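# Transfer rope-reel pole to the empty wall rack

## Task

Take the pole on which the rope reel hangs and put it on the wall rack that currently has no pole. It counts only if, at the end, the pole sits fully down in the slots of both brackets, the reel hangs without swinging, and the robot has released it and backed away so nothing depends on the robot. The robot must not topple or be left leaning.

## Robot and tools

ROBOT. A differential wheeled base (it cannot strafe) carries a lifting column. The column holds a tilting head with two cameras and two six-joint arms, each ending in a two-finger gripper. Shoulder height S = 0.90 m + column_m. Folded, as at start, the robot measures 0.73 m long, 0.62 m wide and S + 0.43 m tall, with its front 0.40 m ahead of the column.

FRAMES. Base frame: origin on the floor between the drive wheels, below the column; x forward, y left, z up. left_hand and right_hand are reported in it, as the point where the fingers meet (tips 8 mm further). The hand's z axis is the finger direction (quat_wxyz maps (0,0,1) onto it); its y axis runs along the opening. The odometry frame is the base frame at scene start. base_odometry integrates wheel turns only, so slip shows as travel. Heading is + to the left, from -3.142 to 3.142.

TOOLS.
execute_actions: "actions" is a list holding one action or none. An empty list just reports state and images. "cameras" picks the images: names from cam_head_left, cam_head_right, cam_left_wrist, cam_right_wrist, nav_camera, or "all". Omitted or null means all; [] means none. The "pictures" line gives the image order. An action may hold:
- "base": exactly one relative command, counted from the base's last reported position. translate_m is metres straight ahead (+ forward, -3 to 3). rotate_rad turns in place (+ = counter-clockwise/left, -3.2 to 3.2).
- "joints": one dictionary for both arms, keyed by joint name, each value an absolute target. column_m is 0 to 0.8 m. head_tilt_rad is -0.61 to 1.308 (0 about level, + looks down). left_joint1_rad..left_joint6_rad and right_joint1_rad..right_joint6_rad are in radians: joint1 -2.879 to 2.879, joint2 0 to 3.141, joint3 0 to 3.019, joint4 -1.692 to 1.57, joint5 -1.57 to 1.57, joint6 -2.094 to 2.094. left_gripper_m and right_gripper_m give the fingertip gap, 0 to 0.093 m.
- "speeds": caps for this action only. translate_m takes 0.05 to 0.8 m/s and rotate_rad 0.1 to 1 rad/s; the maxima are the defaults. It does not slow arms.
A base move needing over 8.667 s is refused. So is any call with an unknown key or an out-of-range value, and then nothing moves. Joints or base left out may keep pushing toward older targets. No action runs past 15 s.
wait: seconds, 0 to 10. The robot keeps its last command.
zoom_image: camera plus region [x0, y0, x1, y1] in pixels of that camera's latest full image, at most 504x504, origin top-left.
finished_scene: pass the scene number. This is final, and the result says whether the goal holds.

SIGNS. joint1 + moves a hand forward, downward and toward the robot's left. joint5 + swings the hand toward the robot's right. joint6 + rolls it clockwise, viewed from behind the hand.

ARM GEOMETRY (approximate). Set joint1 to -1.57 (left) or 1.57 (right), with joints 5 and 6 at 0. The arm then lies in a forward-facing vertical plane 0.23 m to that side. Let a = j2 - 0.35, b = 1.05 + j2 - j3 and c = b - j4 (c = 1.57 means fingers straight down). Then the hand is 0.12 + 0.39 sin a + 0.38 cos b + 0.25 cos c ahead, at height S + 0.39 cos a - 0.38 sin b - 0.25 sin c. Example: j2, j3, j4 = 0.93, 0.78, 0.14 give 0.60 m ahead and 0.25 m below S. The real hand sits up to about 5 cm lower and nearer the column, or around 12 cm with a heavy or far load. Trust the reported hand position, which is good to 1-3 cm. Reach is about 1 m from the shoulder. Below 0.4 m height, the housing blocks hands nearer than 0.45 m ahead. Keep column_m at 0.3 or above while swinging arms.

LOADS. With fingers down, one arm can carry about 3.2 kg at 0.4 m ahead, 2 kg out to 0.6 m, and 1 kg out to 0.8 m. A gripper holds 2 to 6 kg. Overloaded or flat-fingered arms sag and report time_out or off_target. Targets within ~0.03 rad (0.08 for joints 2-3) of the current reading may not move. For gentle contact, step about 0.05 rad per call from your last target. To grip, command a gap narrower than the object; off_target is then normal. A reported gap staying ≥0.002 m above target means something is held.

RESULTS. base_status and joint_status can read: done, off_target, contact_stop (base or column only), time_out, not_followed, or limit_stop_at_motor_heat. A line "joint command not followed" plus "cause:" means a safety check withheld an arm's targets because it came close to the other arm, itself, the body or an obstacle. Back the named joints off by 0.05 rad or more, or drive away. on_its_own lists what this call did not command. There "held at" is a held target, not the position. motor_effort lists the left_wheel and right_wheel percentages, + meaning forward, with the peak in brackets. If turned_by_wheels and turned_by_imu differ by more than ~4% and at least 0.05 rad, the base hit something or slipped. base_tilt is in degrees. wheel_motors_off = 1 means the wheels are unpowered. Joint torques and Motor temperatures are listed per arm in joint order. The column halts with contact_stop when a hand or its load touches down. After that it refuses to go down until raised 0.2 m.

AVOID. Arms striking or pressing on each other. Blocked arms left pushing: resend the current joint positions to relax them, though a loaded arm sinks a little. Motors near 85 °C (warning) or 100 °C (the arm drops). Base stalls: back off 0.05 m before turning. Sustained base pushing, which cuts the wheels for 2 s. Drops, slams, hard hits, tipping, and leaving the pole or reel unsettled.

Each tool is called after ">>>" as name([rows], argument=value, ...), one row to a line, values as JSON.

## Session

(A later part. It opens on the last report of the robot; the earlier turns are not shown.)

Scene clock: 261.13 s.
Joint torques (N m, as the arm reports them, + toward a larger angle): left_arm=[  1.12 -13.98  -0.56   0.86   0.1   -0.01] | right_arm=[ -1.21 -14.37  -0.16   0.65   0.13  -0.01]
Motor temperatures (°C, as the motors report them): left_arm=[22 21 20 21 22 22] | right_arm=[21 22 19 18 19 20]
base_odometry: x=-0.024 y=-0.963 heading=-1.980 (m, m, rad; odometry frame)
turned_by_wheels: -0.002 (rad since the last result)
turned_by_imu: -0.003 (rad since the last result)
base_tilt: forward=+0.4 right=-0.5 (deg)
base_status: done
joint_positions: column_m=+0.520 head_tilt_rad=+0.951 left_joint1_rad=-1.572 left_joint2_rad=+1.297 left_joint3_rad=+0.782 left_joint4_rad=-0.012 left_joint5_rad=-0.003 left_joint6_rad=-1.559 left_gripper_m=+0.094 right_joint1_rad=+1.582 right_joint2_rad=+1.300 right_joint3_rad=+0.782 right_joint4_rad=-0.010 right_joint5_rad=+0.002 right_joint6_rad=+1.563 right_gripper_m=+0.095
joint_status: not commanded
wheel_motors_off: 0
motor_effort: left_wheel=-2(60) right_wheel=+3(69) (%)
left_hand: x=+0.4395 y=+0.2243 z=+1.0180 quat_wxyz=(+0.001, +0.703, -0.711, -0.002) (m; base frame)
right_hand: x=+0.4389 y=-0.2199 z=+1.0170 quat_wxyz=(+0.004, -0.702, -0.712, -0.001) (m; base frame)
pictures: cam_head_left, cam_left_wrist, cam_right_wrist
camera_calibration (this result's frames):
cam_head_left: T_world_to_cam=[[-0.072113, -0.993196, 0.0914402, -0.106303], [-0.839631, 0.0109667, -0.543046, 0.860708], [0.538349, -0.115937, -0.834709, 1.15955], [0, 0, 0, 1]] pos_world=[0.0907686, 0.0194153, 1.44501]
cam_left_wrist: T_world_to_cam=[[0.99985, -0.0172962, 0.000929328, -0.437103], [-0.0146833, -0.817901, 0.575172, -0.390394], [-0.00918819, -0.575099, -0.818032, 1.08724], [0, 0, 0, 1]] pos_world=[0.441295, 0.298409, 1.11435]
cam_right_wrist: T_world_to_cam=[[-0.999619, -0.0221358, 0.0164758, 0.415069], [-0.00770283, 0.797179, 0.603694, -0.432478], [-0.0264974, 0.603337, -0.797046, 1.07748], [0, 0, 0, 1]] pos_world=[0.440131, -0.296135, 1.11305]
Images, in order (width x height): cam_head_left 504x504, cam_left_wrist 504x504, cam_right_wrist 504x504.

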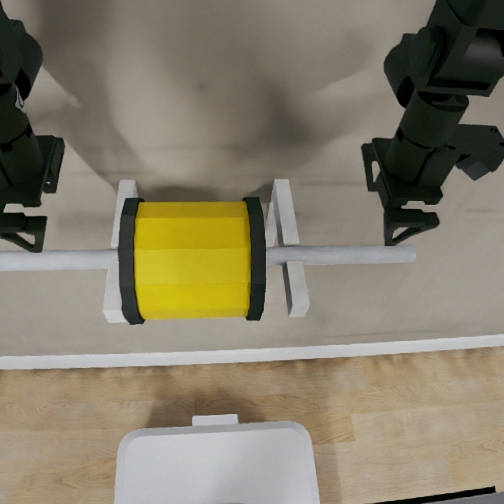

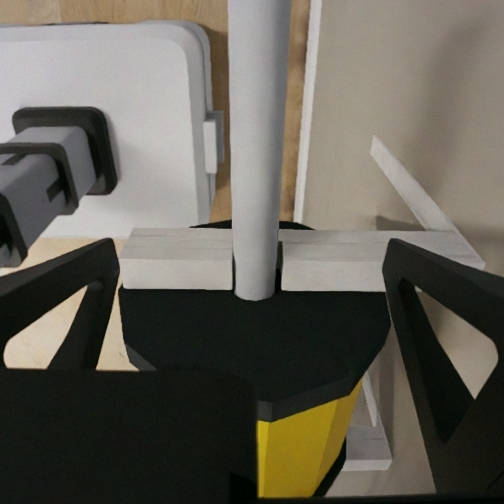

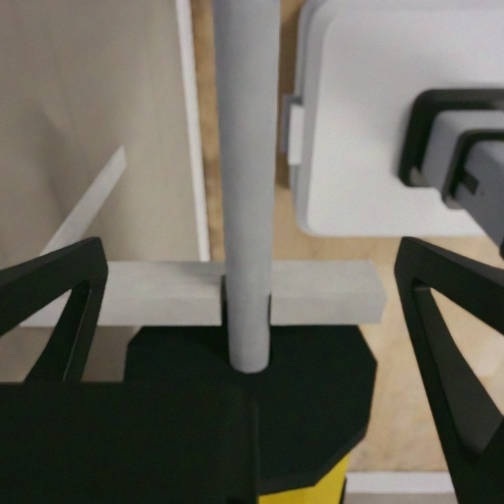

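>>> execute_actions([
  {"joints":{"column_m":0.41}},
], cameras=["cam_head_left","cam_left_wrist","cam_right_wrist"])

Scene clock: 298.27 s.
Joint torques (N m, as the arm reports them, + toward a larger angle): left_arm=[  1.2  -14.31  -0.63   0.93   0.1   -0.01] | right_arm=[ -1.44 -14.3   -0.07   0.62   0.12  -0.01]
Motor temperatures (°C, as the motors report them): left_arm=[22 21 20 21 22 22] | right_arm=[21 23 19 18 19 20]
base_odometry: x=-0.024 y=-0.963 heading=-1.980 (m, m, rad; odometry frame)
turned_by_wheels: +0.000 (rad since the last result)
turned_by_imu: -0.001 (rad since the last result)
base_tilt: forward=+0.4 right=-0.4 (deg)
base_status: not commanded
joint_positions: column_m=+0.410 head_tilt_rad=+0.951 left_joint1_rad=-1.572 left_joint2_rad=+1.297 left_joint3_rad=+0.782 left_joint4_rad=-0.012 left_joint5_rad=-0.003 left_joint6_rad=-1.559 left_gripper_m=+0.094 right_joint1_rad=+1.582 right_joint2_rad=+1.300 right_joint3_rad=+0.782 right_joint4_rad=-0.010 right_joint5_rad=+0.002 right_joint6_rad=+1.563 right_gripper_m=+0.095
joint_status: all done
wheel_motors_off: 0
motor_effort: left_wheel=-2(3) right_wheel=+4(5) (%)
left_hand: x=+0.4395 y=+0.2243 z=+0.9080 quat_wxyz=(+0.001, +0.703, -0.711, -0.002) (m; base frame)
right_hand: x=+0.4389 y=-0.2199 z=+0.9070 quat_wxyz=(+0.004, -0.702, -0.712, -0.001) (m; base frame)
pictures: cam_head_left, cam_left_wrist, cam_right_wrist
camera_calibration (this result's frames):
cam_head_left: T_world_to_cam=[[-0.0721129, -0.993196, 0.0914402, -0.0962444], [-0.839631, 0.0109667, -0.543046, 0.800969], [0.538348, -0.115937, -0.834709, 1.06773], [0, 0, 0, 1]] pos_world=[0.0907686, 0.0194153, 1.33501]
cam_left_wrist: T_world_to_cam=[[0.99985, -0.0172962, 0.000929328, -0.437], [-0.0146833, -0.817901, 0.575172, -0.327121], [-0.00918819, -0.575099, -0.818032, 0.997255], [0, 0, 0, 1]] pos_world=[0.441295, 0.298409, 1.00434]
cam_right_wrist: T_world_to_cam=[[-0.999619, -0.0221358, 0.0164758, 0.416882], [-0.00770283, 0.797179, 0.603694, -0.366067], [-0.0264974, 0.603337, -0.797046, 0.989803], [0, 0, 0, 1]] pos_world=[0.440131, -0.296135, 1.00304]
Images, in order (width x height): cam_head_left 504x504, cam_left_wrist 504x504, cam_right_wrist 504x504.

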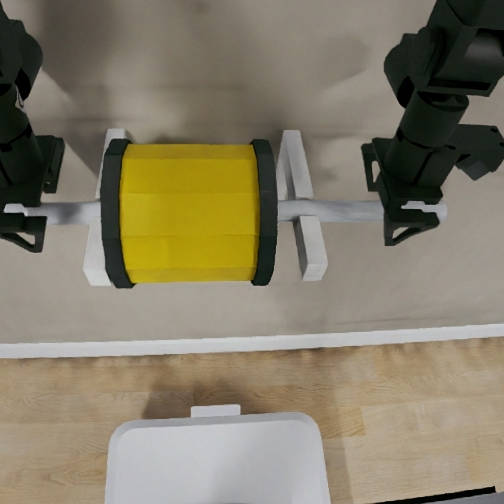

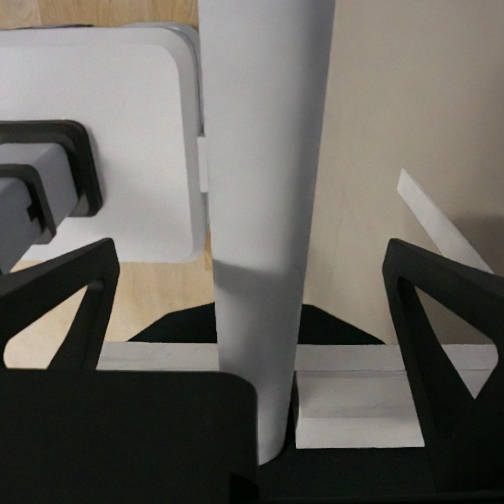

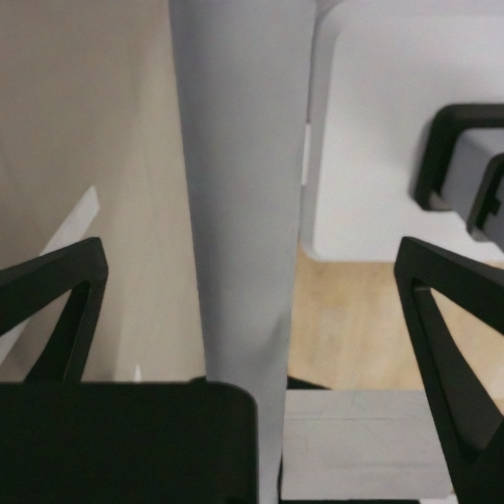

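>>> execute_actions([
  {"joints":{"column_m":0.382}},
], cameras=["cam_head_left","cam_left_wrist","cam_right_wrist"])

Scene clock: 312.80 s.
Joint torques (N m, as the arm reports them, + toward a larger angle): left_arm=[  1.16 -13.8   -0.47   0.91   0.1   -0.02] | right_arm=[ -1.39 -14.61   0.04   0.54   0.11  -0.01]
Motor temperatures (°C, as the motors report them): left_arm=[22 22 20 21 22 22] | right_arm=[21 23 19 18 19 20]
base_odometry: x=-0.024 y=-0.963 heading=-1.980 (m, m, rad; odometry frame)
turned_by_wheels: +0.000 (rad since the last result)
turned_by_imu: +0.000 (rad since the last result)
base_tilt: forward=+0.4 right=-0.5 (deg)
base_status: not commanded
joint_positions: column_m=+0.382 head_tilt_rad=+0.951 left_joint1_rad=-1.572 left_joint2_rad=+1.297 left_joint3_rad=+0.782 left_joint4_rad=-0.012 left_joint5_rad=-0.003 left_joint6_rad=-1.559 left_gripper_m=+0.094 right_joint1_rad=+1.582 right_joint2_rad=+1.300 right_joint3_rad=+0.782 right_joint4_rad=-0.010 right_joint5_rad=+0.002 right_joint6_rad=+1.563 right_gripper_m=+0.095
joint_status: all done
wheel_motors_off: 0
motor_effort: left_wheel=-2(3) right_wheel=+4(3) (%)
left_hand: x=+0.4395 y=+0.2243 z=+0.8800 quat_wxyz=(+0.001, +0.703, -0.711, -0.002) (m; base frame)
right_hand: x=+0.4389 y=-0.2199 z=+0.8790 quat_wxyz=(+0.004, -0.702, -0.712, -0.001) (m; base frame)
pictures: cam_head_left, cam_left_wrist, cam_right_wrist
camera_calibration (this result's frames):
cam_head_left: T_world_to_cam=[[-0.072113, -0.993196, 0.0914402, -0.0936838], [-0.839631, 0.0109667, -0.543046, 0.785762], [0.538349, -0.115937, -0.834709, 1.04435], [0, 0, 0, 1]] pos_world=[0.0907686, 0.0194153, 1.307]
cam_left_wrist: T_world_to_cam=[[0.99985, -0.0172962, 0.000929328, -0.436974], [-0.0146833, -0.817901, 0.575172, -0.311015], [-0.00918819, -0.575099, -0.818032, 0.974348], [0, 0, 0, 1]] pos_world=[0.441295, 0.298409, 0.976341]
cam_right_wrist: T_world_to_cam=[[-0.999619, -0.0221358, 0.0164758, 0.417343], [-0.00770283, 0.797179, 0.603694, -0.349162], [-0.0264974, 0.603337, -0.797046, 0.967483], [0, 0, 0, 1]] pos_world=[0.440131, -0.296135, 0.975039]
Images, in order (width x height): cam_head_left 504x504, cam_left_wrist 504x504, cam_right_wrist 504x504.

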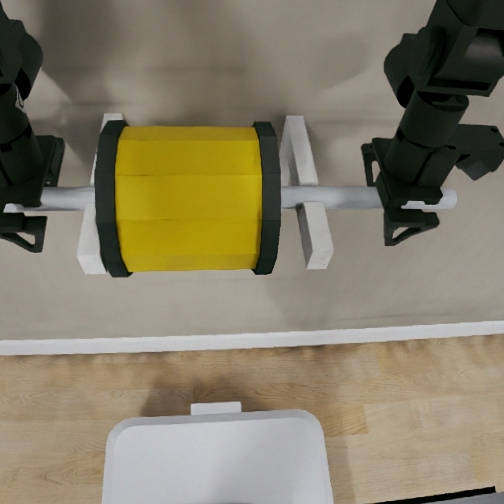

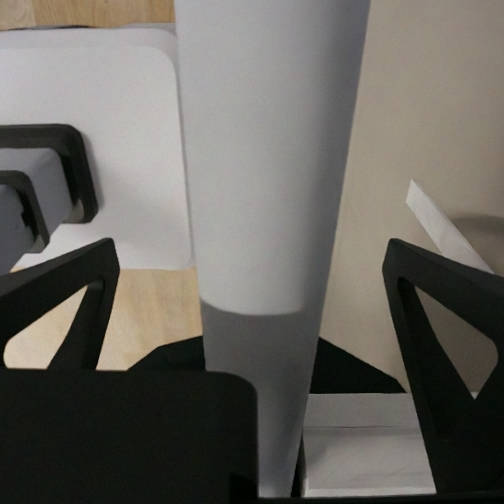

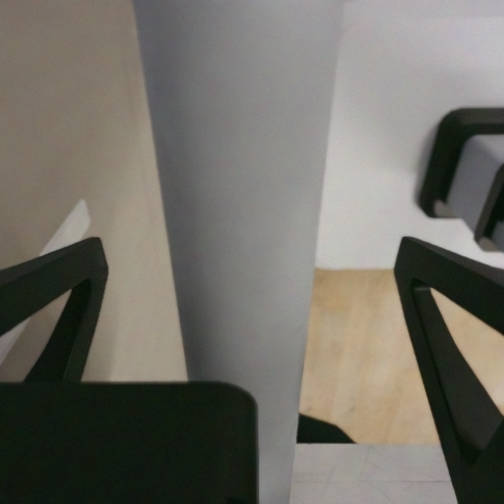

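>>> execute_actions([
  {"joints":{"left_gripper_m":0.0,"right_gripper_m":0.0}},
], cameras=["cam_head_left","cam_left_wrist","cam_right_wrist"])

Scene clock: 319.10 s.
Joint torques (N m, as the arm reports them, + toward a larger angle): left_arm=[  1.18 -13.77  -1.     0.71   0.09  -0.03] | right_arm=[ -1.51 -14.71  -0.44   0.44   0.11  -0.01]
Motor temperatures (°C, as the motors report them): left_arm=[22 22 20 21 22 22] | right_arm=[21 23 19 18 19 20]
base_odometry: x=-0.024 y=-0.963 heading=-1.980 (m, m, rad; odometry frame)
turned_by_wheels: +0.000 (rad since the last result)
turned_by_imu: +0.000 (rad since the last result)
base_tilt: forward=+0.4 right=-0.5 (deg)
base_status: not commanded
joint_positions: column_m=+0.382 head_tilt_rad=+0.951 left_joint1_rad=-1.572 left_joint2_rad=+1.297 left_joint3_rad=+0.788 left_joint4_rad=-0.007 left_joint5_rad=-0.003 left_joint6_rad=-1.558 left_gripper_m=+0.026 right_joint1_rad=+1.582 right_joint2_rad=+1.300 right_joint3_rad=+0.788 right_joint4_rad=-0.005 right_joint5_rad=+0.001 right_joint6_rad=+1.561 right_gripper_m=+0.027
joint_status: left_gripper_m off_target (ended at +0.026, target +0.000); right_gripper_m off_target (ended at +0.027, target +0.000)
wheel_motors_off: 0
motor_effort: left_wheel=-5(8) right_wheel=+3(4) (%)
left_hand: x=+0.4449 y=+0.2242 z=+0.8800 quat_wxyz=(-0.004, +0.702, -0.712, +0.002) (m; base frame)
right_hand: x=+0.4438 y=-0.2198 z=+0.8790 quat_wxyz=(+0.001, -0.702, -0.712, -0.005) (m; base frame)
pictures: cam_head_left, cam_left_wrist, cam_right_wrist
camera_calibration (this result's frames):
cam_head_left: T_world_to_cam=[[-0.0721073, -0.993196, 0.0914446, -0.0936902], [-0.839665, 0.0109667, -0.542994, 0.785693], [0.538297, -0.115937, -0.834742, 1.0444], [0, 0, 0, 1]] pos_world=[0.0907648, 0.0194153, 1.307]
cam_left_wrist: T_world_to_cam=[[0.999742, -0.0188073, 0.0127507, -0.452375], [-0.0227189, -0.81787, 0.574954, -0.307199], [-0.00038497, -0.575096, -0.818086, 0.970554], [0, 0, 0, 1]] pos_world=[0.445652, 0.298404, 0.97639]
cam_right_wrist: T_world_to_cam=[[-0.999697, -0.0239464, 0.00577521, 0.431343], [-0.0155997, 0.796894, 0.603918, -0.345966], [-0.0190639, 0.603644, -0.797026, 0.964326], [0, 0, 0, 1]] pos_world=[0.444199, -0.296083, 0.975037]
Images, in order (width x height): cam_head_left 504x504, cam_left_wrist 504x504, cam_right_wrist 504x504.

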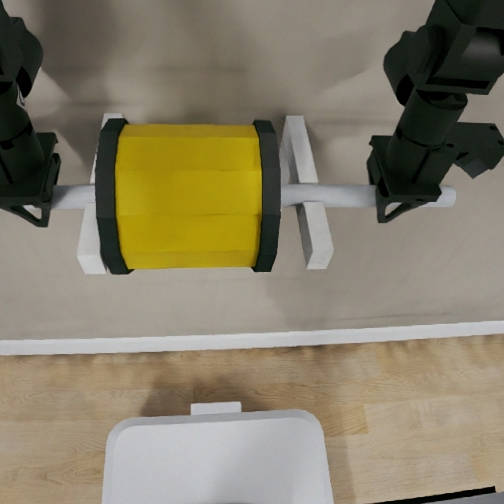

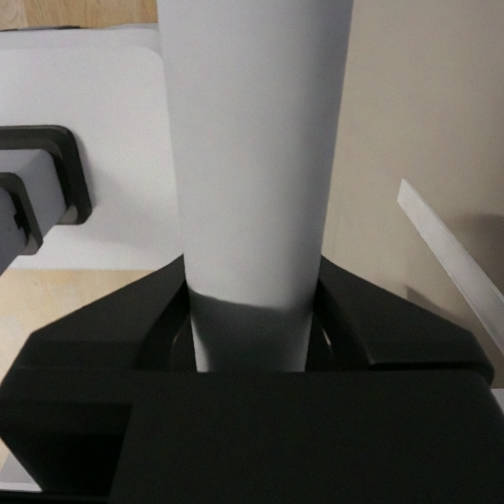

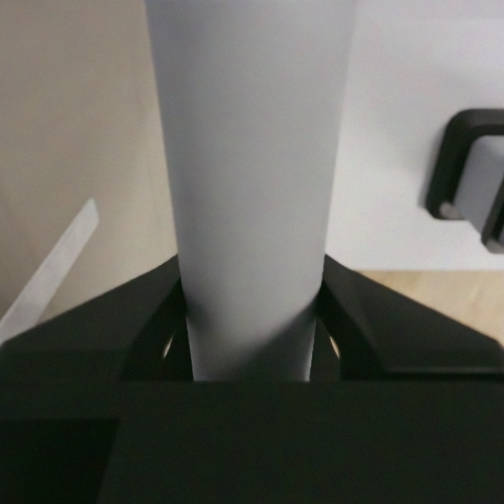

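>>> execute_actions([
  {"joints":{"column_m":0.42}},
], cameras=["cam_head_left","cam_left_wrist","cam_right_wrist"])

Scene clock: 325.60 s.
Joint torques (N m, as the arm reports them, + toward a larger angle): left_arm=[  1.15 -14.7   -0.88   0.59   0.08  -0.03] | right_arm=[ -1.52 -15.84  -0.29   0.34   0.13   0.02]
Motor temperatures (°C, as the motors report them): left_arm=[22 22 20 21 22 22] | right_arm=[21 23 19 18 19 20]
base_odometry: x=-0.024 y=-0.963 heading=-1.980 (m, m, rad; odometry frame)
turned_by_wheels: +0.000 (rad since the last result)
turned_by_imu: -0.001 (rad since the last result)
base_tilt: forward=+0.4 right=-0.5 (deg)
base_status: not commanded
joint_positions: column_m=+0.420 head_tilt_rad=+0.951 left_joint1_rad=-1.572 left_joint2_rad=+1.312 left_joint3_rad=+0.784 left_joint4_rad=-0.004 left_joint5_rad=-0.002 left_joint6_rad=-1.557 left_gripper_m=+0.026 right_joint1_rad=+1.582 right_joint2_rad=+1.314 right_joint3_rad=+0.783 right_joint4_rad=-0.003 right_joint5_rad=+0.001 right_joint6_rad=+1.561 right_gripper_m=+0.027
joint_status: all done
wheel_motors_off: 0
motor_effort: left_wheel=-4(6) right_wheel=+4(4) (%)
left_hand: x=+0.4366 y=+0.2242 z=+0.9132 quat_wxyz=(+0.003, +0.702, -0.712, -0.003) (m; base frame)
right_hand: x=+0.4358 y=-0.2198 z=+0.9126 quat_wxyz=(+0.006, -0.702, -0.713, +0.000) (m; base frame)
pictures: cam_head_left, cam_left_wrist, cam_right_wrist
camera_calibration (this result's frames):
cam_head_left: T_world_to_cam=[[-0.0721073, -0.993196, 0.0914446, -0.0971517], [-0.839665, 0.0109667, -0.542994, 0.806248], [0.538297, -0.115937, -0.834742, 1.076], [0, 0, 0, 1]] pos_world=[0.0907648, 0.0194153, 1.34485]
cam_left_wrist: T_world_to_cam=[[0.999807, -0.0192076, -0.00402456, -0.429153], [-0.0133913, -0.81765, 0.57556, -0.331165], [-0.0143458, -0.575395, -0.81775, 1.00347], [0, 0, 0, 1]] pos_world=[0.439031, 0.298373, 1.00947]
cam_right_wrist: T_world_to_cam=[[-0.999463, -0.0244788, 0.0217888, 0.408266], [-0.00635059, 0.796941, 0.604024, -0.370446], [-0.0321501, 0.603561, -0.796668, 0.996244], [0, 0, 0, 1]] pos_world=[0.437724, -0.296077, 1.00854]
Images, in order (width x height): cam_head_left 504x504, cam_left_wrist 504x504, cam_right_wrist 504x504.

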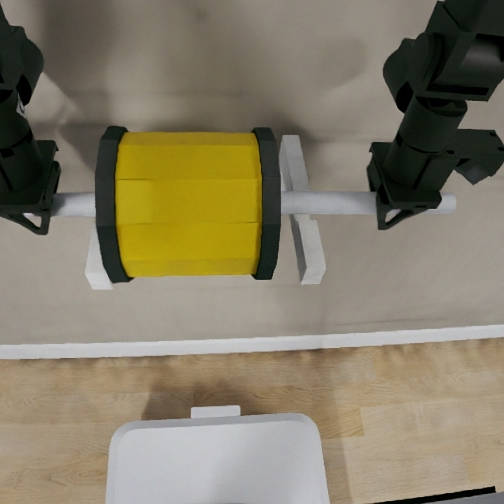

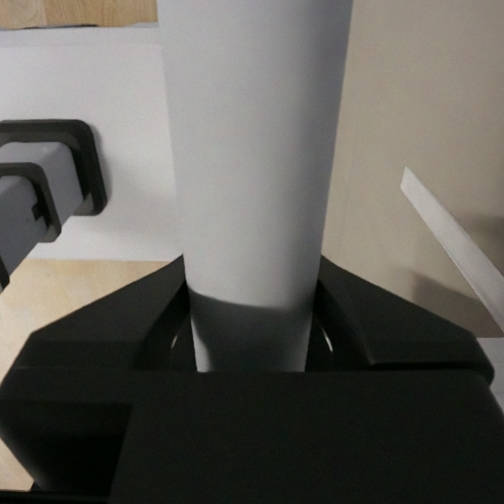

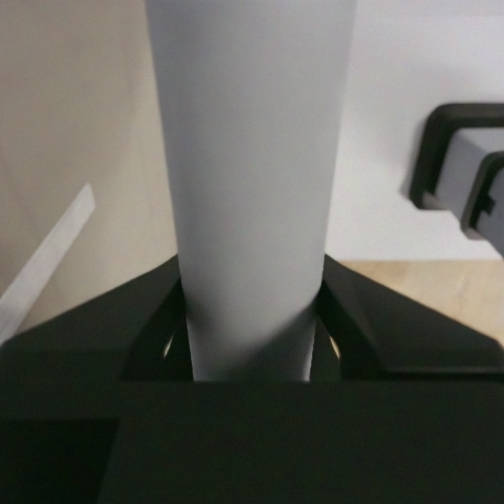

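>>> execute_actions([
  {"joints":{"column_m":0.49}},
], cameras=["cam_head_left","cam_head_right"])

Scene clock: 334.37 s.
Joint torques (N m, as the arm reports them, + toward a larger angle): left_arm=[  1.13 -15.11  -0.82   0.6    0.08  -0.03] | right_arm=[ -1.39 -15.86  -0.26   0.35   0.12   0.  ]
Motor temperatures (°C, as the motors report them): left_arm=[22 22 20 21 22 22] | right_arm=[21 23 19 18 19 20]
base_odometry: x=-0.024 y=-0.963 heading=-1.980 (m, m, rad; odometry frame)
turned_by_wheels: +0.000 (rad since the last result)
turned_by_imu: -0.001 (rad since the last result)
base_tilt: forward=+0.4 right=-0.5 (deg)
base_status: not commanded
joint_positions: column_m=+0.490 head_tilt_rad=+0.951 left_joint1_rad=-1.572 left_joint2_rad=+1.313 left_joint3_rad=+0.784 left_joint4_rad=-0.004 left_joint5_rad=-0.002 left_joint6_rad=-1.557 left_gripper_m=+0.026 right_joint1_rad=+1.582 right_joint2_rad=+1.316 right_joint3_rad=+0.783 right_joint4_rad=-0.003 right_joint5_rad=+0.001 right_joint6_rad=+1.561 right_gripper_m=+0.027
joint_status: all done
wheel_motors_off: 0
motor_effort: left_wheel=-3(4) right_wheel=+3(4) (%)
left_hand: x=+0.4360 y=+0.2242 z=+0.9827 quat_wxyz=(+0.003, +0.702, -0.712, -0.004) (m; base frame)
right_hand: x=+0.4349 y=-0.2198 z=+0.9818 quat_wxyz=(+0.007, -0.702, -0.713, +0.001) (m; base frame)
pictures: cam_head_left, cam_head_right
camera_calibration (this result's frames):
cam_head_left: T_world_to_cam=[[-0.0721073, -0.993196, 0.0914446, -0.103552], [-0.839665, 0.0109667, -0.542994, 0.844252], [0.538297, -0.115937, -0.834742, 1.13442], [0, 0, 0, 1]] pos_world=[0.0907648, 0.0194153, 1.41485]
cam_head_right: T_world_to_cam=[[-0.0755722, -0.993526, 0.0848211, -0.142768], [-0.834656, 0.0164874, -0.550525, 0.852467], [0.545562, -0.112401, -0.830498, 1.13394], [0, 0, 0, 1]] pos_world=[0.0820934, -0.0284437, 1.42315]
Images, in order (width x height): cam_head_left 504x504, cam_head_right 504x504.

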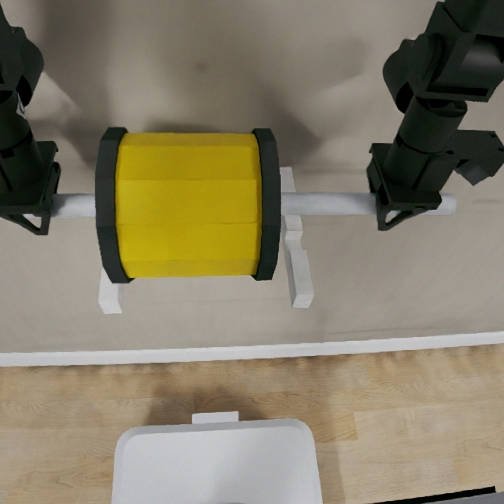

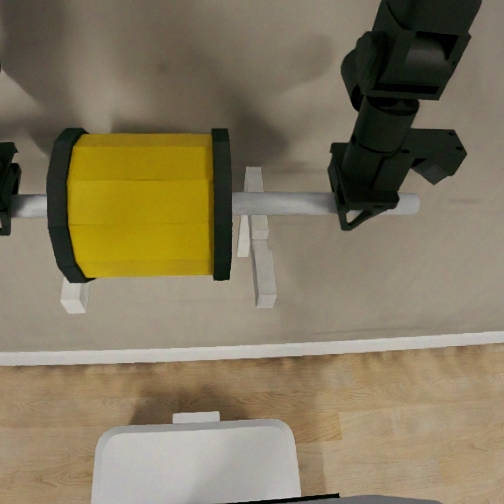

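>>> execute_actions([
  {"base":{"translate_m":-1.075},"speeds":{"translate_m":0.4}},
], cameras=["cam_head_left"])

>>> execute_actions([
  {"base":{"rotate_rad":-1.562},"speeds":{"rotate_rad":0.45},"joints":{"head_tilt_rad":0.55}},
], cameras=["cam_head_left","cam_head_right","nav_camera"])

Scene clock: 374.60 s.
Joint torques (N m, as the arm reports them, + toward a larger angle): left_arm=[  1.1  -14.99  -0.33   0.6    0.09  -0.03] | right_arm=[ -1.23 -16.04   0.     0.34   0.12   0.02]
Motor temperatures (°C, as the motors report them): left_arm=[22 22 20 21 22 22] | right_arm=[21 24 19 18 19 20]
base_odometry: x=+0.403 y=+0.023 heading=-1.981 (m, m, rad; odometry frame)
turned_by_wheels: -0.002 (rad since the last result)
turned_by_imu: +0.001 (rad since the last result)
base_tilt: forward=+0.4 right=-0.5 (deg)
base_status: done
joint_positions: column_m=+0.490 head_tilt_rad=+0.951 left_joint1_rad=-1.572 left_joint2_rad=+1.315 left_joint3_rad=+0.779 left_joint4_rad=-0.004 left_joint5_rad=-0.002 left_joint6_rad=-1.557 left_gripper_m=+0.026 right_joint1_rad=+1.582 right_joint2_rad=+1.318 right_joint3_rad=+0.778 right_joint4_rad=-0.003 right_joint5_rad=+0.001 right_joint6_rad=+1.561 right_gripper_m=+0.027
joint_status: not commanded
wheel_motors_off: 0
motor_effort: left_wheel=-2(59) right_wheel=-1(76) (%)
left_hand: x=+0.4322 y=+0.2242 z=+0.9823 quat_wxyz=(+0.005, +0.702, -0.712, -0.006) (m; base frame)
right_hand: x=+0.4311 y=-0.2198 z=+0.9814 quat_wxyz=(+0.009, -0.702, -0.713, +0.003) (m; base frame)
pictures: cam_head_left
camera_calibration (this result's frames):
cam_head_left: T_world_to_cam=[[-0.0720969, -0.993196, 0.0914528, -0.103565], [-0.839726, 0.0109667, -0.542899, 0.844114], [0.538202, -0.115937, -0.834804, 1.13452], [0, 0, 0, 1]] pos_world=[0.0907578, 0.0194153, 1.41484]
Images, in order (width x height): cam_head_left 504x504.

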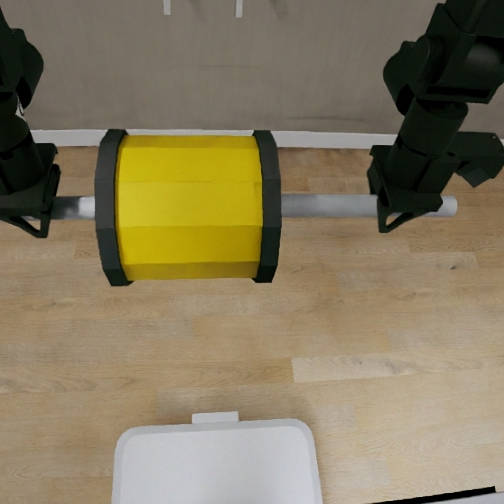

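Scene clock: 379.07 s.
Joint torques (N m, as the arm reports them, + toward a larger angle): left_arm=[  1.18 -15.21  -0.63   0.59   0.02  -0.03] | right_arm=[ -1.32 -16.04  -0.03   0.3    0.16   0.  ]
Motor temperatures (°C, as the motors report them): left_arm=[22 22 20 21 22 22] | right_arm=[21 24 19 18 19 20]
base_odometry: x=+0.403 y=+0.023 heading=+2.741 (m, m, rad; odometry frame)
turned_by_wheels: -1.561 (rad since the last result)
turned_by_imu: -1.565 (rad since the last result)
base_tilt: forward=+0.4 right=-0.5 (deg)
base_status: done
joint_positions: column_m=+0.490 head_tilt_rad=+0.568 left_joint1_rad=-1.573 left_joint2_rad=+1.315 left_joint3_rad=+0.780 left_joint4_rad=-0.004 left_joint5_rad=-0.001 left_joint6_rad=-1.557 left_gripper_m=+0.026 right_joint1_rad=+1.581 right_joint2_rad=+1.318 right_joint3_rad=+0.779 right_joint4_rad=-0.003 right_joint5_rad=+0.000 right_joint6_rad=+1.561 right_gripper_m=+0.027
joint_status: all done
wheel_motors_off: 0
motor_effort: left_wheel=+5(77) right_wheel=-4(60) (%)
left_hand: x=+0.4330 y=+0.2237 z=+0.9822 quat_wxyz=(+0.006, +0.702, -0.712, -0.005) (m; base frame)
right_hand: x=+0.4314 y=-0.2203 z=+0.9814 quat_wxyz=(+0.009, -0.702, -0.712, +0.003) (m; base frame)
pictures: cam_head_left, cam_head_right, nav_camera
camera_calibration (this result's frames):
cam_head_left: T_world_to_cam=[[-0.101066, -0.993196, 0.0578549, -0.0525293], [-0.575768, 0.0109667, -0.81754, 1.23626], [0.811343, -0.115937, -0.572959, 0.734408], [0, 0, 0, 1]] pos_world=[0.110631, 0.0194153, 1.43451]
cam_head_right: T_world_to_cam=[[-0.101804, -0.993526, 0.0504162, -0.0906792], [-0.568307, 0.0164874, -0.822652, 1.24078], [0.816495, -0.112401, -0.566306, 0.730472], [0, 0, 0, 1]] pos_world=[0.0994843, -0.0284437, 1.43897]
Images, in order (width x height): cam_head_left 504x504, cam_head_right 504x504, nav_camera 504x504.

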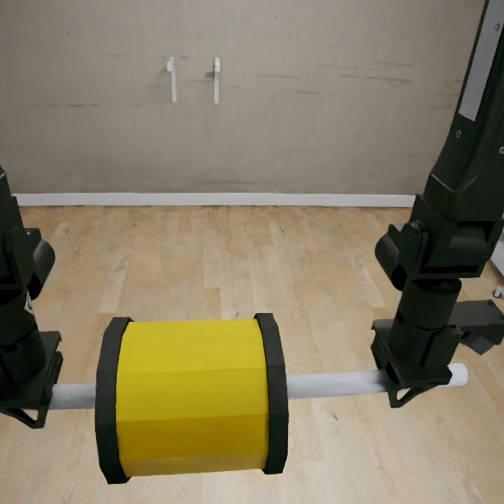

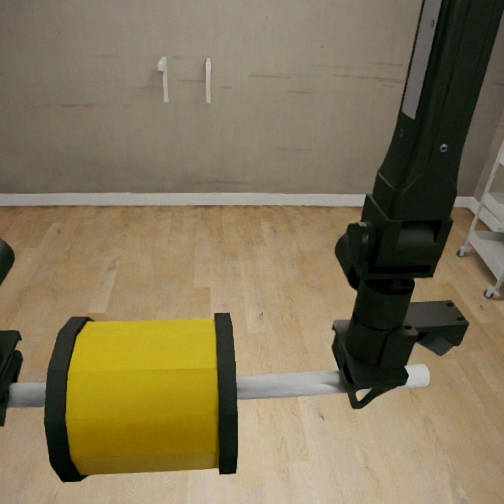

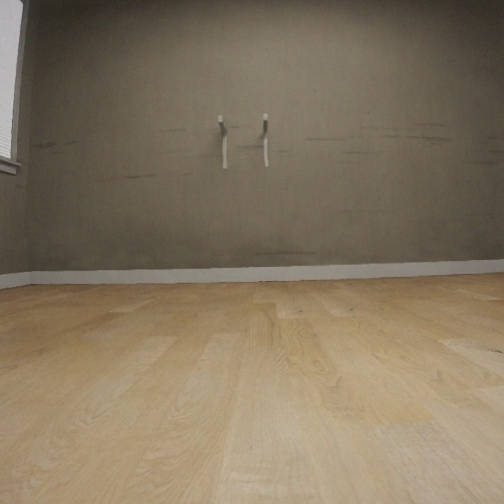

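>>> execute_actions([
  {"base":{"translate_m":1.6},"speeds":{"translate_m":0.45},"joints":{"head_tilt_rad":0.7}},
], cameras=["cam_head_left","cam_head_right","nav_camera"])

Scene clock: 399.43 s.
Joint torques (N m, as the arm reports them, + toward a larger angle): left_arm=[  1.1  -15.72  -0.99   0.68   0.02  -0.04] | right_arm=[ -1.42 -16.    -0.31   0.31   0.15   0.03]
Motor temperatures (°C, as the motors report them): left_arm=[22 23 20 21 22 22] | right_arm=[21 24 19 18 19 20]
base_odometry: x=-1.069 y=+0.648 heading=+2.740 (m, m, rad; odometry frame)
turned_by_wheels: -0.001 (rad since the last result)
turned_by_imu: -0.007 (rad since the last result)
base_tilt: forward=+0.4 right=-0.5 (deg)
base_status: done
joint_positions: column_m=+0.490 head_tilt_rad=+0.703 left_joint1_rad=-1.573 left_joint2_rad=+1.316 left_joint3_rad=+0.784 left_joint4_rad=-0.004 left_joint5_rad=-0.001 left_joint6_rad=-1.557 left_gripper_m=+0.026 right_joint1_rad=+1.581 right_joint2_rad=+1.318 right_joint3_rad=+0.784 right_joint4_rad=-0.003 right_joint5_rad=+0.000 right_joint6_rad=+1.560 right_gripper_m=+0.027
joint_status: all done
wheel_motors_off: 0
motor_effort: left_wheel=-1(69) right_wheel=+0(69) (%)
left_hand: x=+0.4351 y=+0.2237 z=+0.9819 quat_wxyz=(+0.005, +0.702, -0.712, -0.004) (m; base frame)
right_hand: x=+0.4343 y=-0.2203 z=+0.9812 quat_wxyz=(+0.008, -0.702, -0.713, +0.002) (m; base frame)
pictures: cam_head_left, cam_head_right, nav_camera
camera_calibration (this result's frames):
cam_head_left: T_world_to_cam=[[-0.0923534, -0.993196, 0.0709397, -0.0722767], [-0.680631, 0.0109667, -0.732545, 1.11606], [0.726782, -0.115937, -0.677013, 0.892208], [0, 0, 0, 1]] pos_world=[0.104506, 0.0194153, 1.42672]
cam_head_right: T_world_to_cam=[[-0.0940858, -0.993526, 0.0636681, -0.110623], [-0.673926, 0.0164874, -0.738615, 1.12203], [0.732783, -0.112401, -0.671115, 0.889343], [0, 0, 0, 1]] pos_world=[0.0940611, -0.0284437, 1.43264]
Images, in order (width x height): cam_head_left 504x504, cam_head_right 504x504, nav_camera 504x504.

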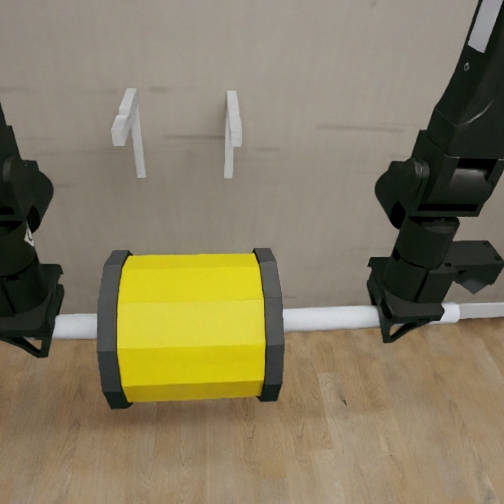

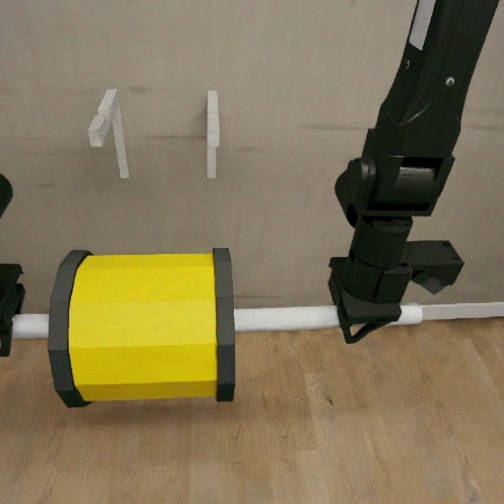

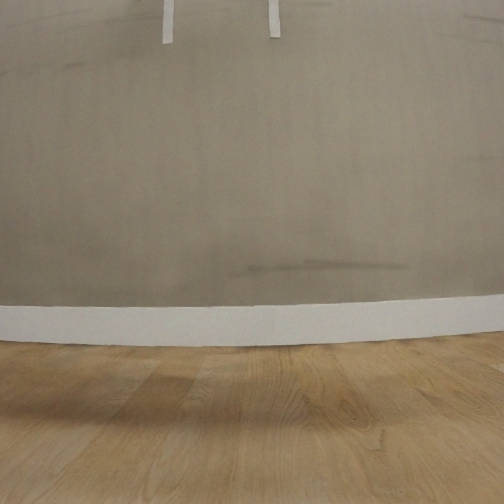

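>>> zoom_image(camera="nav_camera", region=[0, 270, 504, 370])

>>> zoom_image(camera="cam_head_left", region=[90, 70, 290, 270])

Region (0, 270, 504, 370) of nav_camera's 504x504 image, scaled by 1.000; it fills the top 100 rows of this view, and the rest is white.

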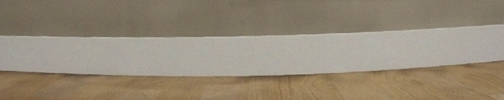

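Region (90, 70, 290, 270) of cam_head_left's 504x504 image, scaled by 2.520, with more detail than that image has.

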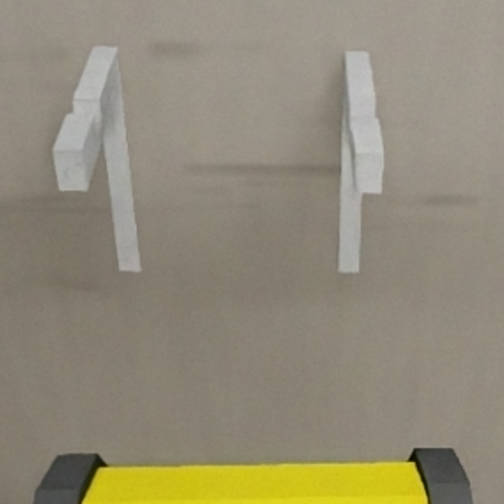

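>>> execute_actions([
  {"base":{"rotate_rad":0.13},"speeds":{"rotate_rad":0.3},"joints":{"column_m":0.59}},
], cameras=[])

>>> execute_actions([
  {"base":{"translate_m":0.35},"speeds":{"translate_m":0.3}},
], cameras=[])

>>> execute_actions([
  {"base":{"rotate_rad":-0.13},"speeds":{"rotate_rad":0.3},"joints":{"head_tilt_rad":0.85}},
])

Scene clock: 483.90 s.
Joint torques (N m, as the arm reports them, + toward a larger angle): left_arm=[  1.26 -15.39  -0.6    0.61   0.01  -0.04] | right_arm=[ -1.35 -15.94  -0.27   0.32   0.2    0.01]
Motor temperatures (°C, as the motors report them): left_arm=[22 23 20 21 22 22] | right_arm=[21 25 19 18 19 20]
base_odometry: x=-1.070 y=+0.649 heading=+2.867 (m, m, rad; odometry frame)
turned_by_wheels: +0.128 (rad since the last result)
turned_by_imu: +0.125 (rad since the last result)
base_tilt: forward=+0.5 right=-0.5 (deg)
base_status: done
joint_positions: column_m=+0.590 head_tilt_rad=+0.703 left_joint1_rad=-1.574 left_joint2_rad=+1.316 left_joint3_rad=+0.784 left_joint4_rad=-0.004 left_joint5_rad=+0.000 left_joint6_rad=-1.557 left_gripper_m=+0.026 right_joint1_rad=+1.579 right_joint2_rad=+1.318 right_joint3_rad=+0.783 right_joint4_rad=-0.003 right_joint5_rad=+0.000 right_joint6_rad=+1.560 right_gripper_m=+0.027
joint_status: all done
wheel_motors_off: 0
motor_effort: left_wheel=-3(70) right_wheel=+2(54) (%)
left_hand: x=+0.4347 y=+0.2230 z=+1.0817 quat_wxyz=(+0.005, +0.702, -0.712, -0.004) (m; base frame)
right_hand: x=+0.4341 y=-0.2210 z=+1.0812 quat_wxyz=(+0.007, -0.702, -0.713, +0.002) (m; base frame)
pictures: none
No camera images: the call's "cameras" was empty. Leave "cameras" out to get every camera's image.

Scene clock: 486.13 s.
Joint torques (N m, as the arm reports them, + toward a larger angle): left_arm=[  1.19 -15.4   -0.68   0.58   0.01  -0.03] | right_arm=[ -1.16 -16.38  -0.26   0.36   0.19   0.02]
Motor temperatures (°C, as the motors report them): left_arm=[22 23 20 21 22 22] | right_arm=[21 25 19 18 19 20]
base_odometry: x=-1.407 y=+0.743 heading=+2.869 (m, m, rad; odometry frame)
turned_by_wheels: +0.001 (rad since the last result)
turned_by_imu: +0.000 (rad since the last result)
base_tilt: forward=+0.4 right=-0.5 (deg)
base_status: done
joint_positions: column_m=+0.590 head_tilt_rad=+0.703 left_joint1_rad=-1.574 left_joint2_rad=+1.317 left_joint3_rad=+0.784 left_joint4_rad=-0.004 left_joint5_rad=+0.000 left_joint6_rad=-1.558 left_gripper_m=+0.026 right_joint1_rad=+1.579 right_joint2_rad=+1.319 right_joint3_rad=+0.783 right_joint4_rad=-0.003 right_joint5_rad=+0.000 right_joint6_rad=+1.560 right_gripper_m=+0.027
joint_status: not commanded
wheel_motors_off: 0
motor_effort: left_wheel=+2(86) right_wheel=-1(47) (%)
left_hand: x=+0.4345 y=+0.2230 z=+1.0814 quat_wxyz=(+0.006, +0.702, -0.712, -0.004) (m; base frame)
right_hand: x=+0.4336 y=-0.2210 z=+1.0809 quat_wxyz=(+0.008, -0.702, -0.713, +0.003) (m; base frame)
pictures: none
No camera images: the call's "cameras" was empty. Leave "cameras" out to get every camera's image.

Scene clock: 487.40 s.
Joint torques (N m, as the arm reports them, + toward a larger angle): left_arm=[  1.54 -15.39  -0.75   0.6    0.    -0.04] | right_arm=[ -1.12 -16.11  -0.33   0.33   0.19   0.03]
Motor temperatures (°C, as the motors report them): left_arm=[22 23 20 21 22 22] | right_arm=[21 25 19 18 19 20]
base_odometry: x=-1.407 y=+0.743 heading=+2.741 (m, m, rad; odometry frame)
turned_by_wheels: -0.128 (rad since the last result)
turned_by_imu: -0.126 (rad since the last result)
base_tilt: forward=+0.3 right=-0.4 (deg)
base_status: done
joint_positions: column_m=+0.590 head_tilt_rad=+0.851 left_joint1_rad=-1.573 left_joint2_rad=+1.317 left_joint3_rad=+0.784 left_joint4_rad=-0.004 left_joint5_rad=+0.000 left_joint6_rad=-1.558 left_gripper_m=+0.026 right_joint1_rad=+1.579 right_joint2_rad=+1.319 right_joint3_rad=+0.783 right_joint4_rad=-0.003 right_joint5_rad=-0.001 right_joint6_rad=+1.559 right_gripper_m=+0.027
joint_status: all done
wheel_motors_off: 0
motor_effort: left_wheel=+0(61) right_wheel=+0(61) (%)
left_hand: x=+0.4342 y=+0.2234 z=+1.0814 quat_wxyz=(+0.006, +0.702, -0.712, -0.004) (m; base frame)
right_hand: x=+0.4336 y=-0.2209 z=+1.0809 quat_wxyz=(+0.008, -0.701, -0.713, +0.002) (m; base frame)
pictures: cam_head_left, cam_head_right, cam_left_wrist, cam_right_wrist, nav_camera
camera_calibration (this result's frames):
cam_head_left: T_world_to_cam=[[-0.0808613, -0.993196, 0.0838035, -0.100216], [-0.781373, 0.0109667, -0.623969, 1.02324], [0.618804, -0.115937, -0.776943, 1.12278], [0, 0, 0, 1]] pos_world=[0.0966452, 0.0194153, 1.5192]
cam_head_right: T_world_to_cam=[[-0.0836489, -0.993526, 0.0768676, -0.138312], [-0.775638, 0.0164874, -0.630962, 1.03132], [0.62561, -0.112401, -0.771996, 1.12078], [0, 0, 0, 1]] pos_world=[0.0871896, -0.0284437, 1.5266]
cam_left_wrist: T_world_to_cam=[[0.999768, -0.019211, -0.00969126, -0.42], [-0.0100758, -0.815955, 0.578028, -0.433148], [-0.0190122, -0.577797, -0.815959, 1.14115], [0, 0, 0, 1]] pos_world=[0.437234, 0.297856, 1.17743]
cam_right_wrist: T_world_to_cam=[[-0.999327, -0.0246807, 0.0271332, 0.396506], [-0.00329655, 0.797189, 0.603721, -0.472197], [-0.0365306, 0.603225, -0.796734, 1.13282], [0, 0, 0, 1]] pos_world=[0.436065, -0.297128, 1.17687]
Images, in order (width x height): cam_head_left 504x504, cam_head_right 504x504, cam_left_wrist 504x504, cam_right_wrist 504x504, nav_camera 504x504.

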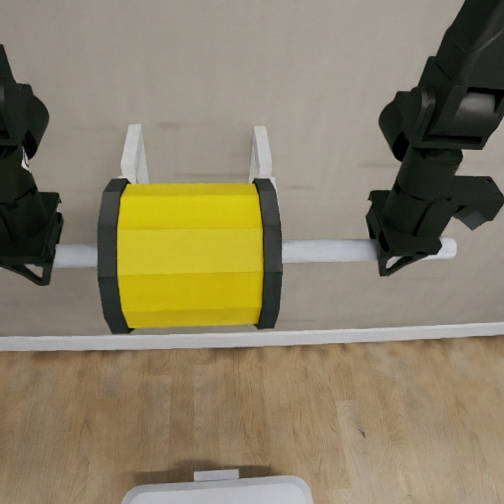

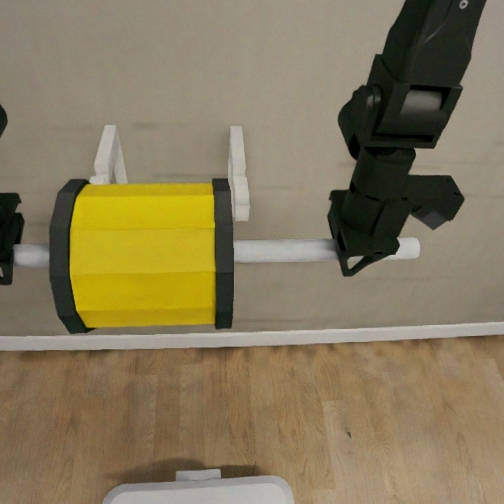

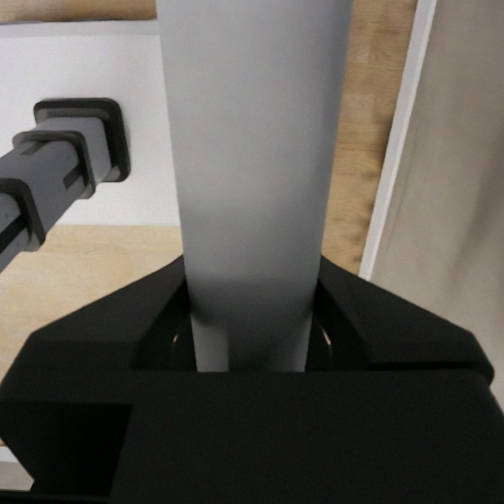

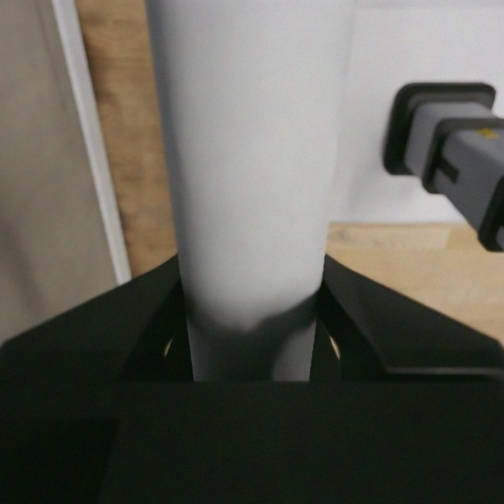

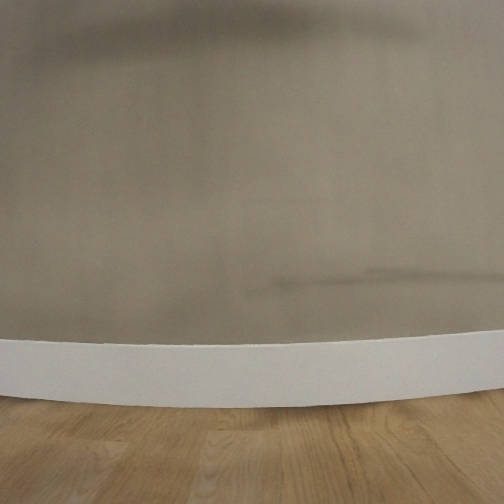

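>>> execute_actions([
  {"base":{"translate_m":0.28},"speeds":{"translate_m":0.2},"joints":{"head_tilt_rad":0.95}},
])

Scene clock: 501.63 s.
Joint torques (N m, as the arm reports them, + toward a larger angle): left_arm=[  1.25 -15.27  -0.83   0.6    0.    -0.03] | right_arm=[ -1.16 -16.26  -0.22   0.33   0.19   0.02]
Motor temperatures (°C, as the motors report them): left_arm=[22 23 20 21 22 22] | right_arm=[21 25 19 18 19 20]
base_odometry: x=-1.665 y=+0.853 heading=+2.739 (m, m, rad; odometry frame)
turned_by_wheels: -0.002 (rad since the last result)
turned_by_imu: -0.003 (rad since the last result)
base_tilt: forward=+0.4 right=-0.4 (deg)
base_status: done
joint_positions: column_m=+0.590 head_tilt_rad=+0.951 left_joint1_rad=-1.573 left_joint2_rad=+1.318 left_joint3_rad=+0.784 left_joint4_rad=-0.004 left_joint5_rad=+0.000 left_joint6_rad=-1.558 left_gripper_m=+0.026 right_joint1_rad=+1.579 right_joint2_rad=+1.319 right_joint3_rad=+0.783 right_joint4_rad=-0.003 right_joint5_rad=-0.001 right_joint6_rad=+1.559 right_gripper_m=+0.027
joint_status: all done
wheel_motors_off: 0
motor_effort: left_wheel=-2(53) right_wheel=+3(71) (%)
left_hand: x=+0.4341 y=+0.2234 z=+1.0813 quat_wxyz=(+0.006, +0.702, -0.712, -0.004) (m; base frame)
right_hand: x=+0.4334 y=-0.2209 z=+1.0809 quat_wxyz=(+0.008, -0.701, -0.713, +0.003) (m; base frame)
pictures: cam_head_left, cam_head_right, cam_left_wrist, cam_right_wrist, nav_camera
camera_calibration (this result's frames):
cam_head_left: T_world_to_cam=[[-0.0721358, -0.993196, 0.0914221, -0.112659], [-0.839495, 0.0109667, -0.543256, 0.898951], [0.538557, -0.115937, -0.834574, 1.21761], [0, 0, 0, 1]] pos_world=[0.0907838, 0.0194153, 1.51485]
cam_head_right: T_world_to_cam=[[-0.0755987, -0.993526, 0.0847975, -0.151211], [-0.834484, 0.0164874, -0.550785, 0.907915], [0.545822, -0.112401, -0.830328, 1.2167], [0, 0, 0, 1]] pos_world=[0.0821098, -0.0284437, 1.52315]
cam_left_wrist: T_world_to_cam=[[0.999765, -0.0192118, -0.0100727, -0.41943], [-0.00985593, -0.815955, 0.578032, -0.433181], [-0.0193238, -0.577796, -0.815952, 1.14118], [0, 0, 0, 1]] pos_world=[0.437114, 0.297856, 1.17732]
cam_right_wrist: T_world_to_cam=[[-0.999317, -0.0246834, 0.0275145, 0.395849], [-0.00306844, 0.79719, 0.603721, -0.472298], [-0.0368362, 0.603224, -0.796721, 1.13293], [0, 0, 0, 1]] pos_world=[0.435862, -0.297129, 1.17687]
Images, in order (width x height): cam_head_left 504x504, cam_head_right 504x504, cam_left_wrist 504x504, cam_right_wrist 504x504, nav_camera 504x504.

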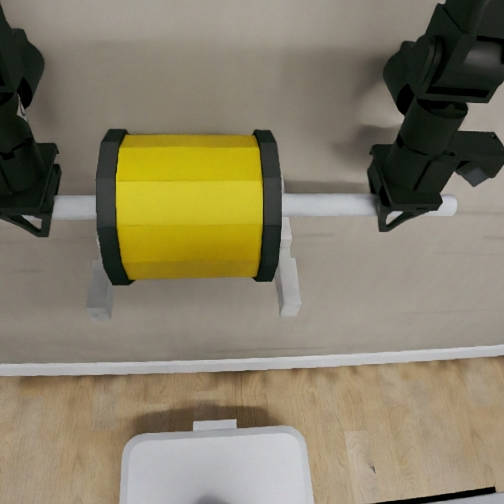

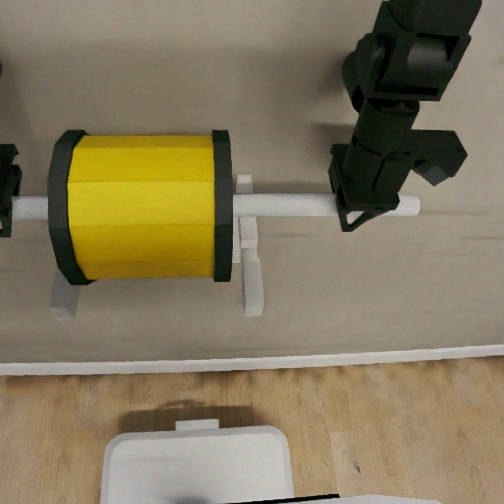

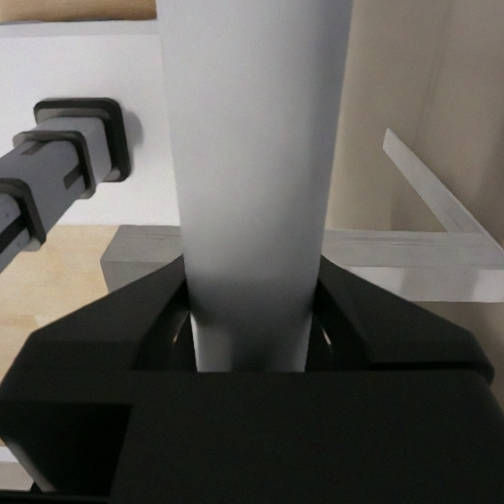

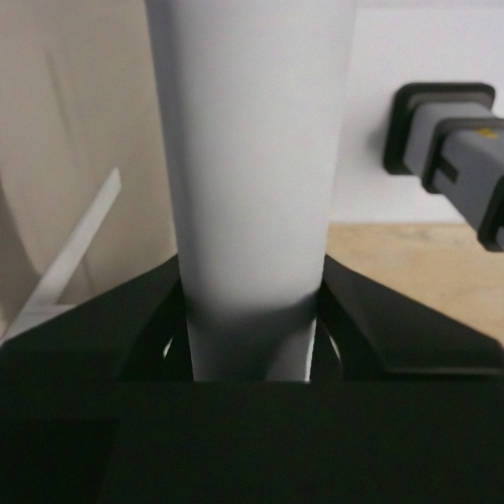

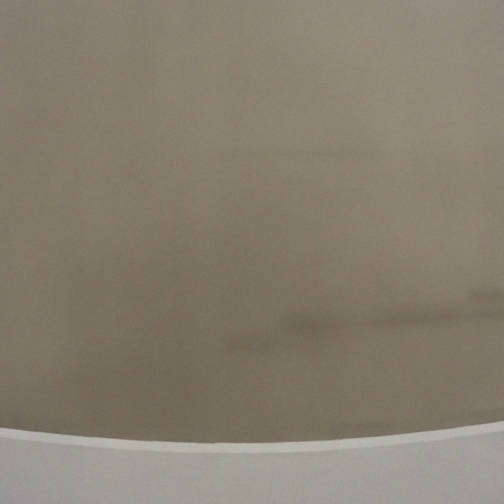

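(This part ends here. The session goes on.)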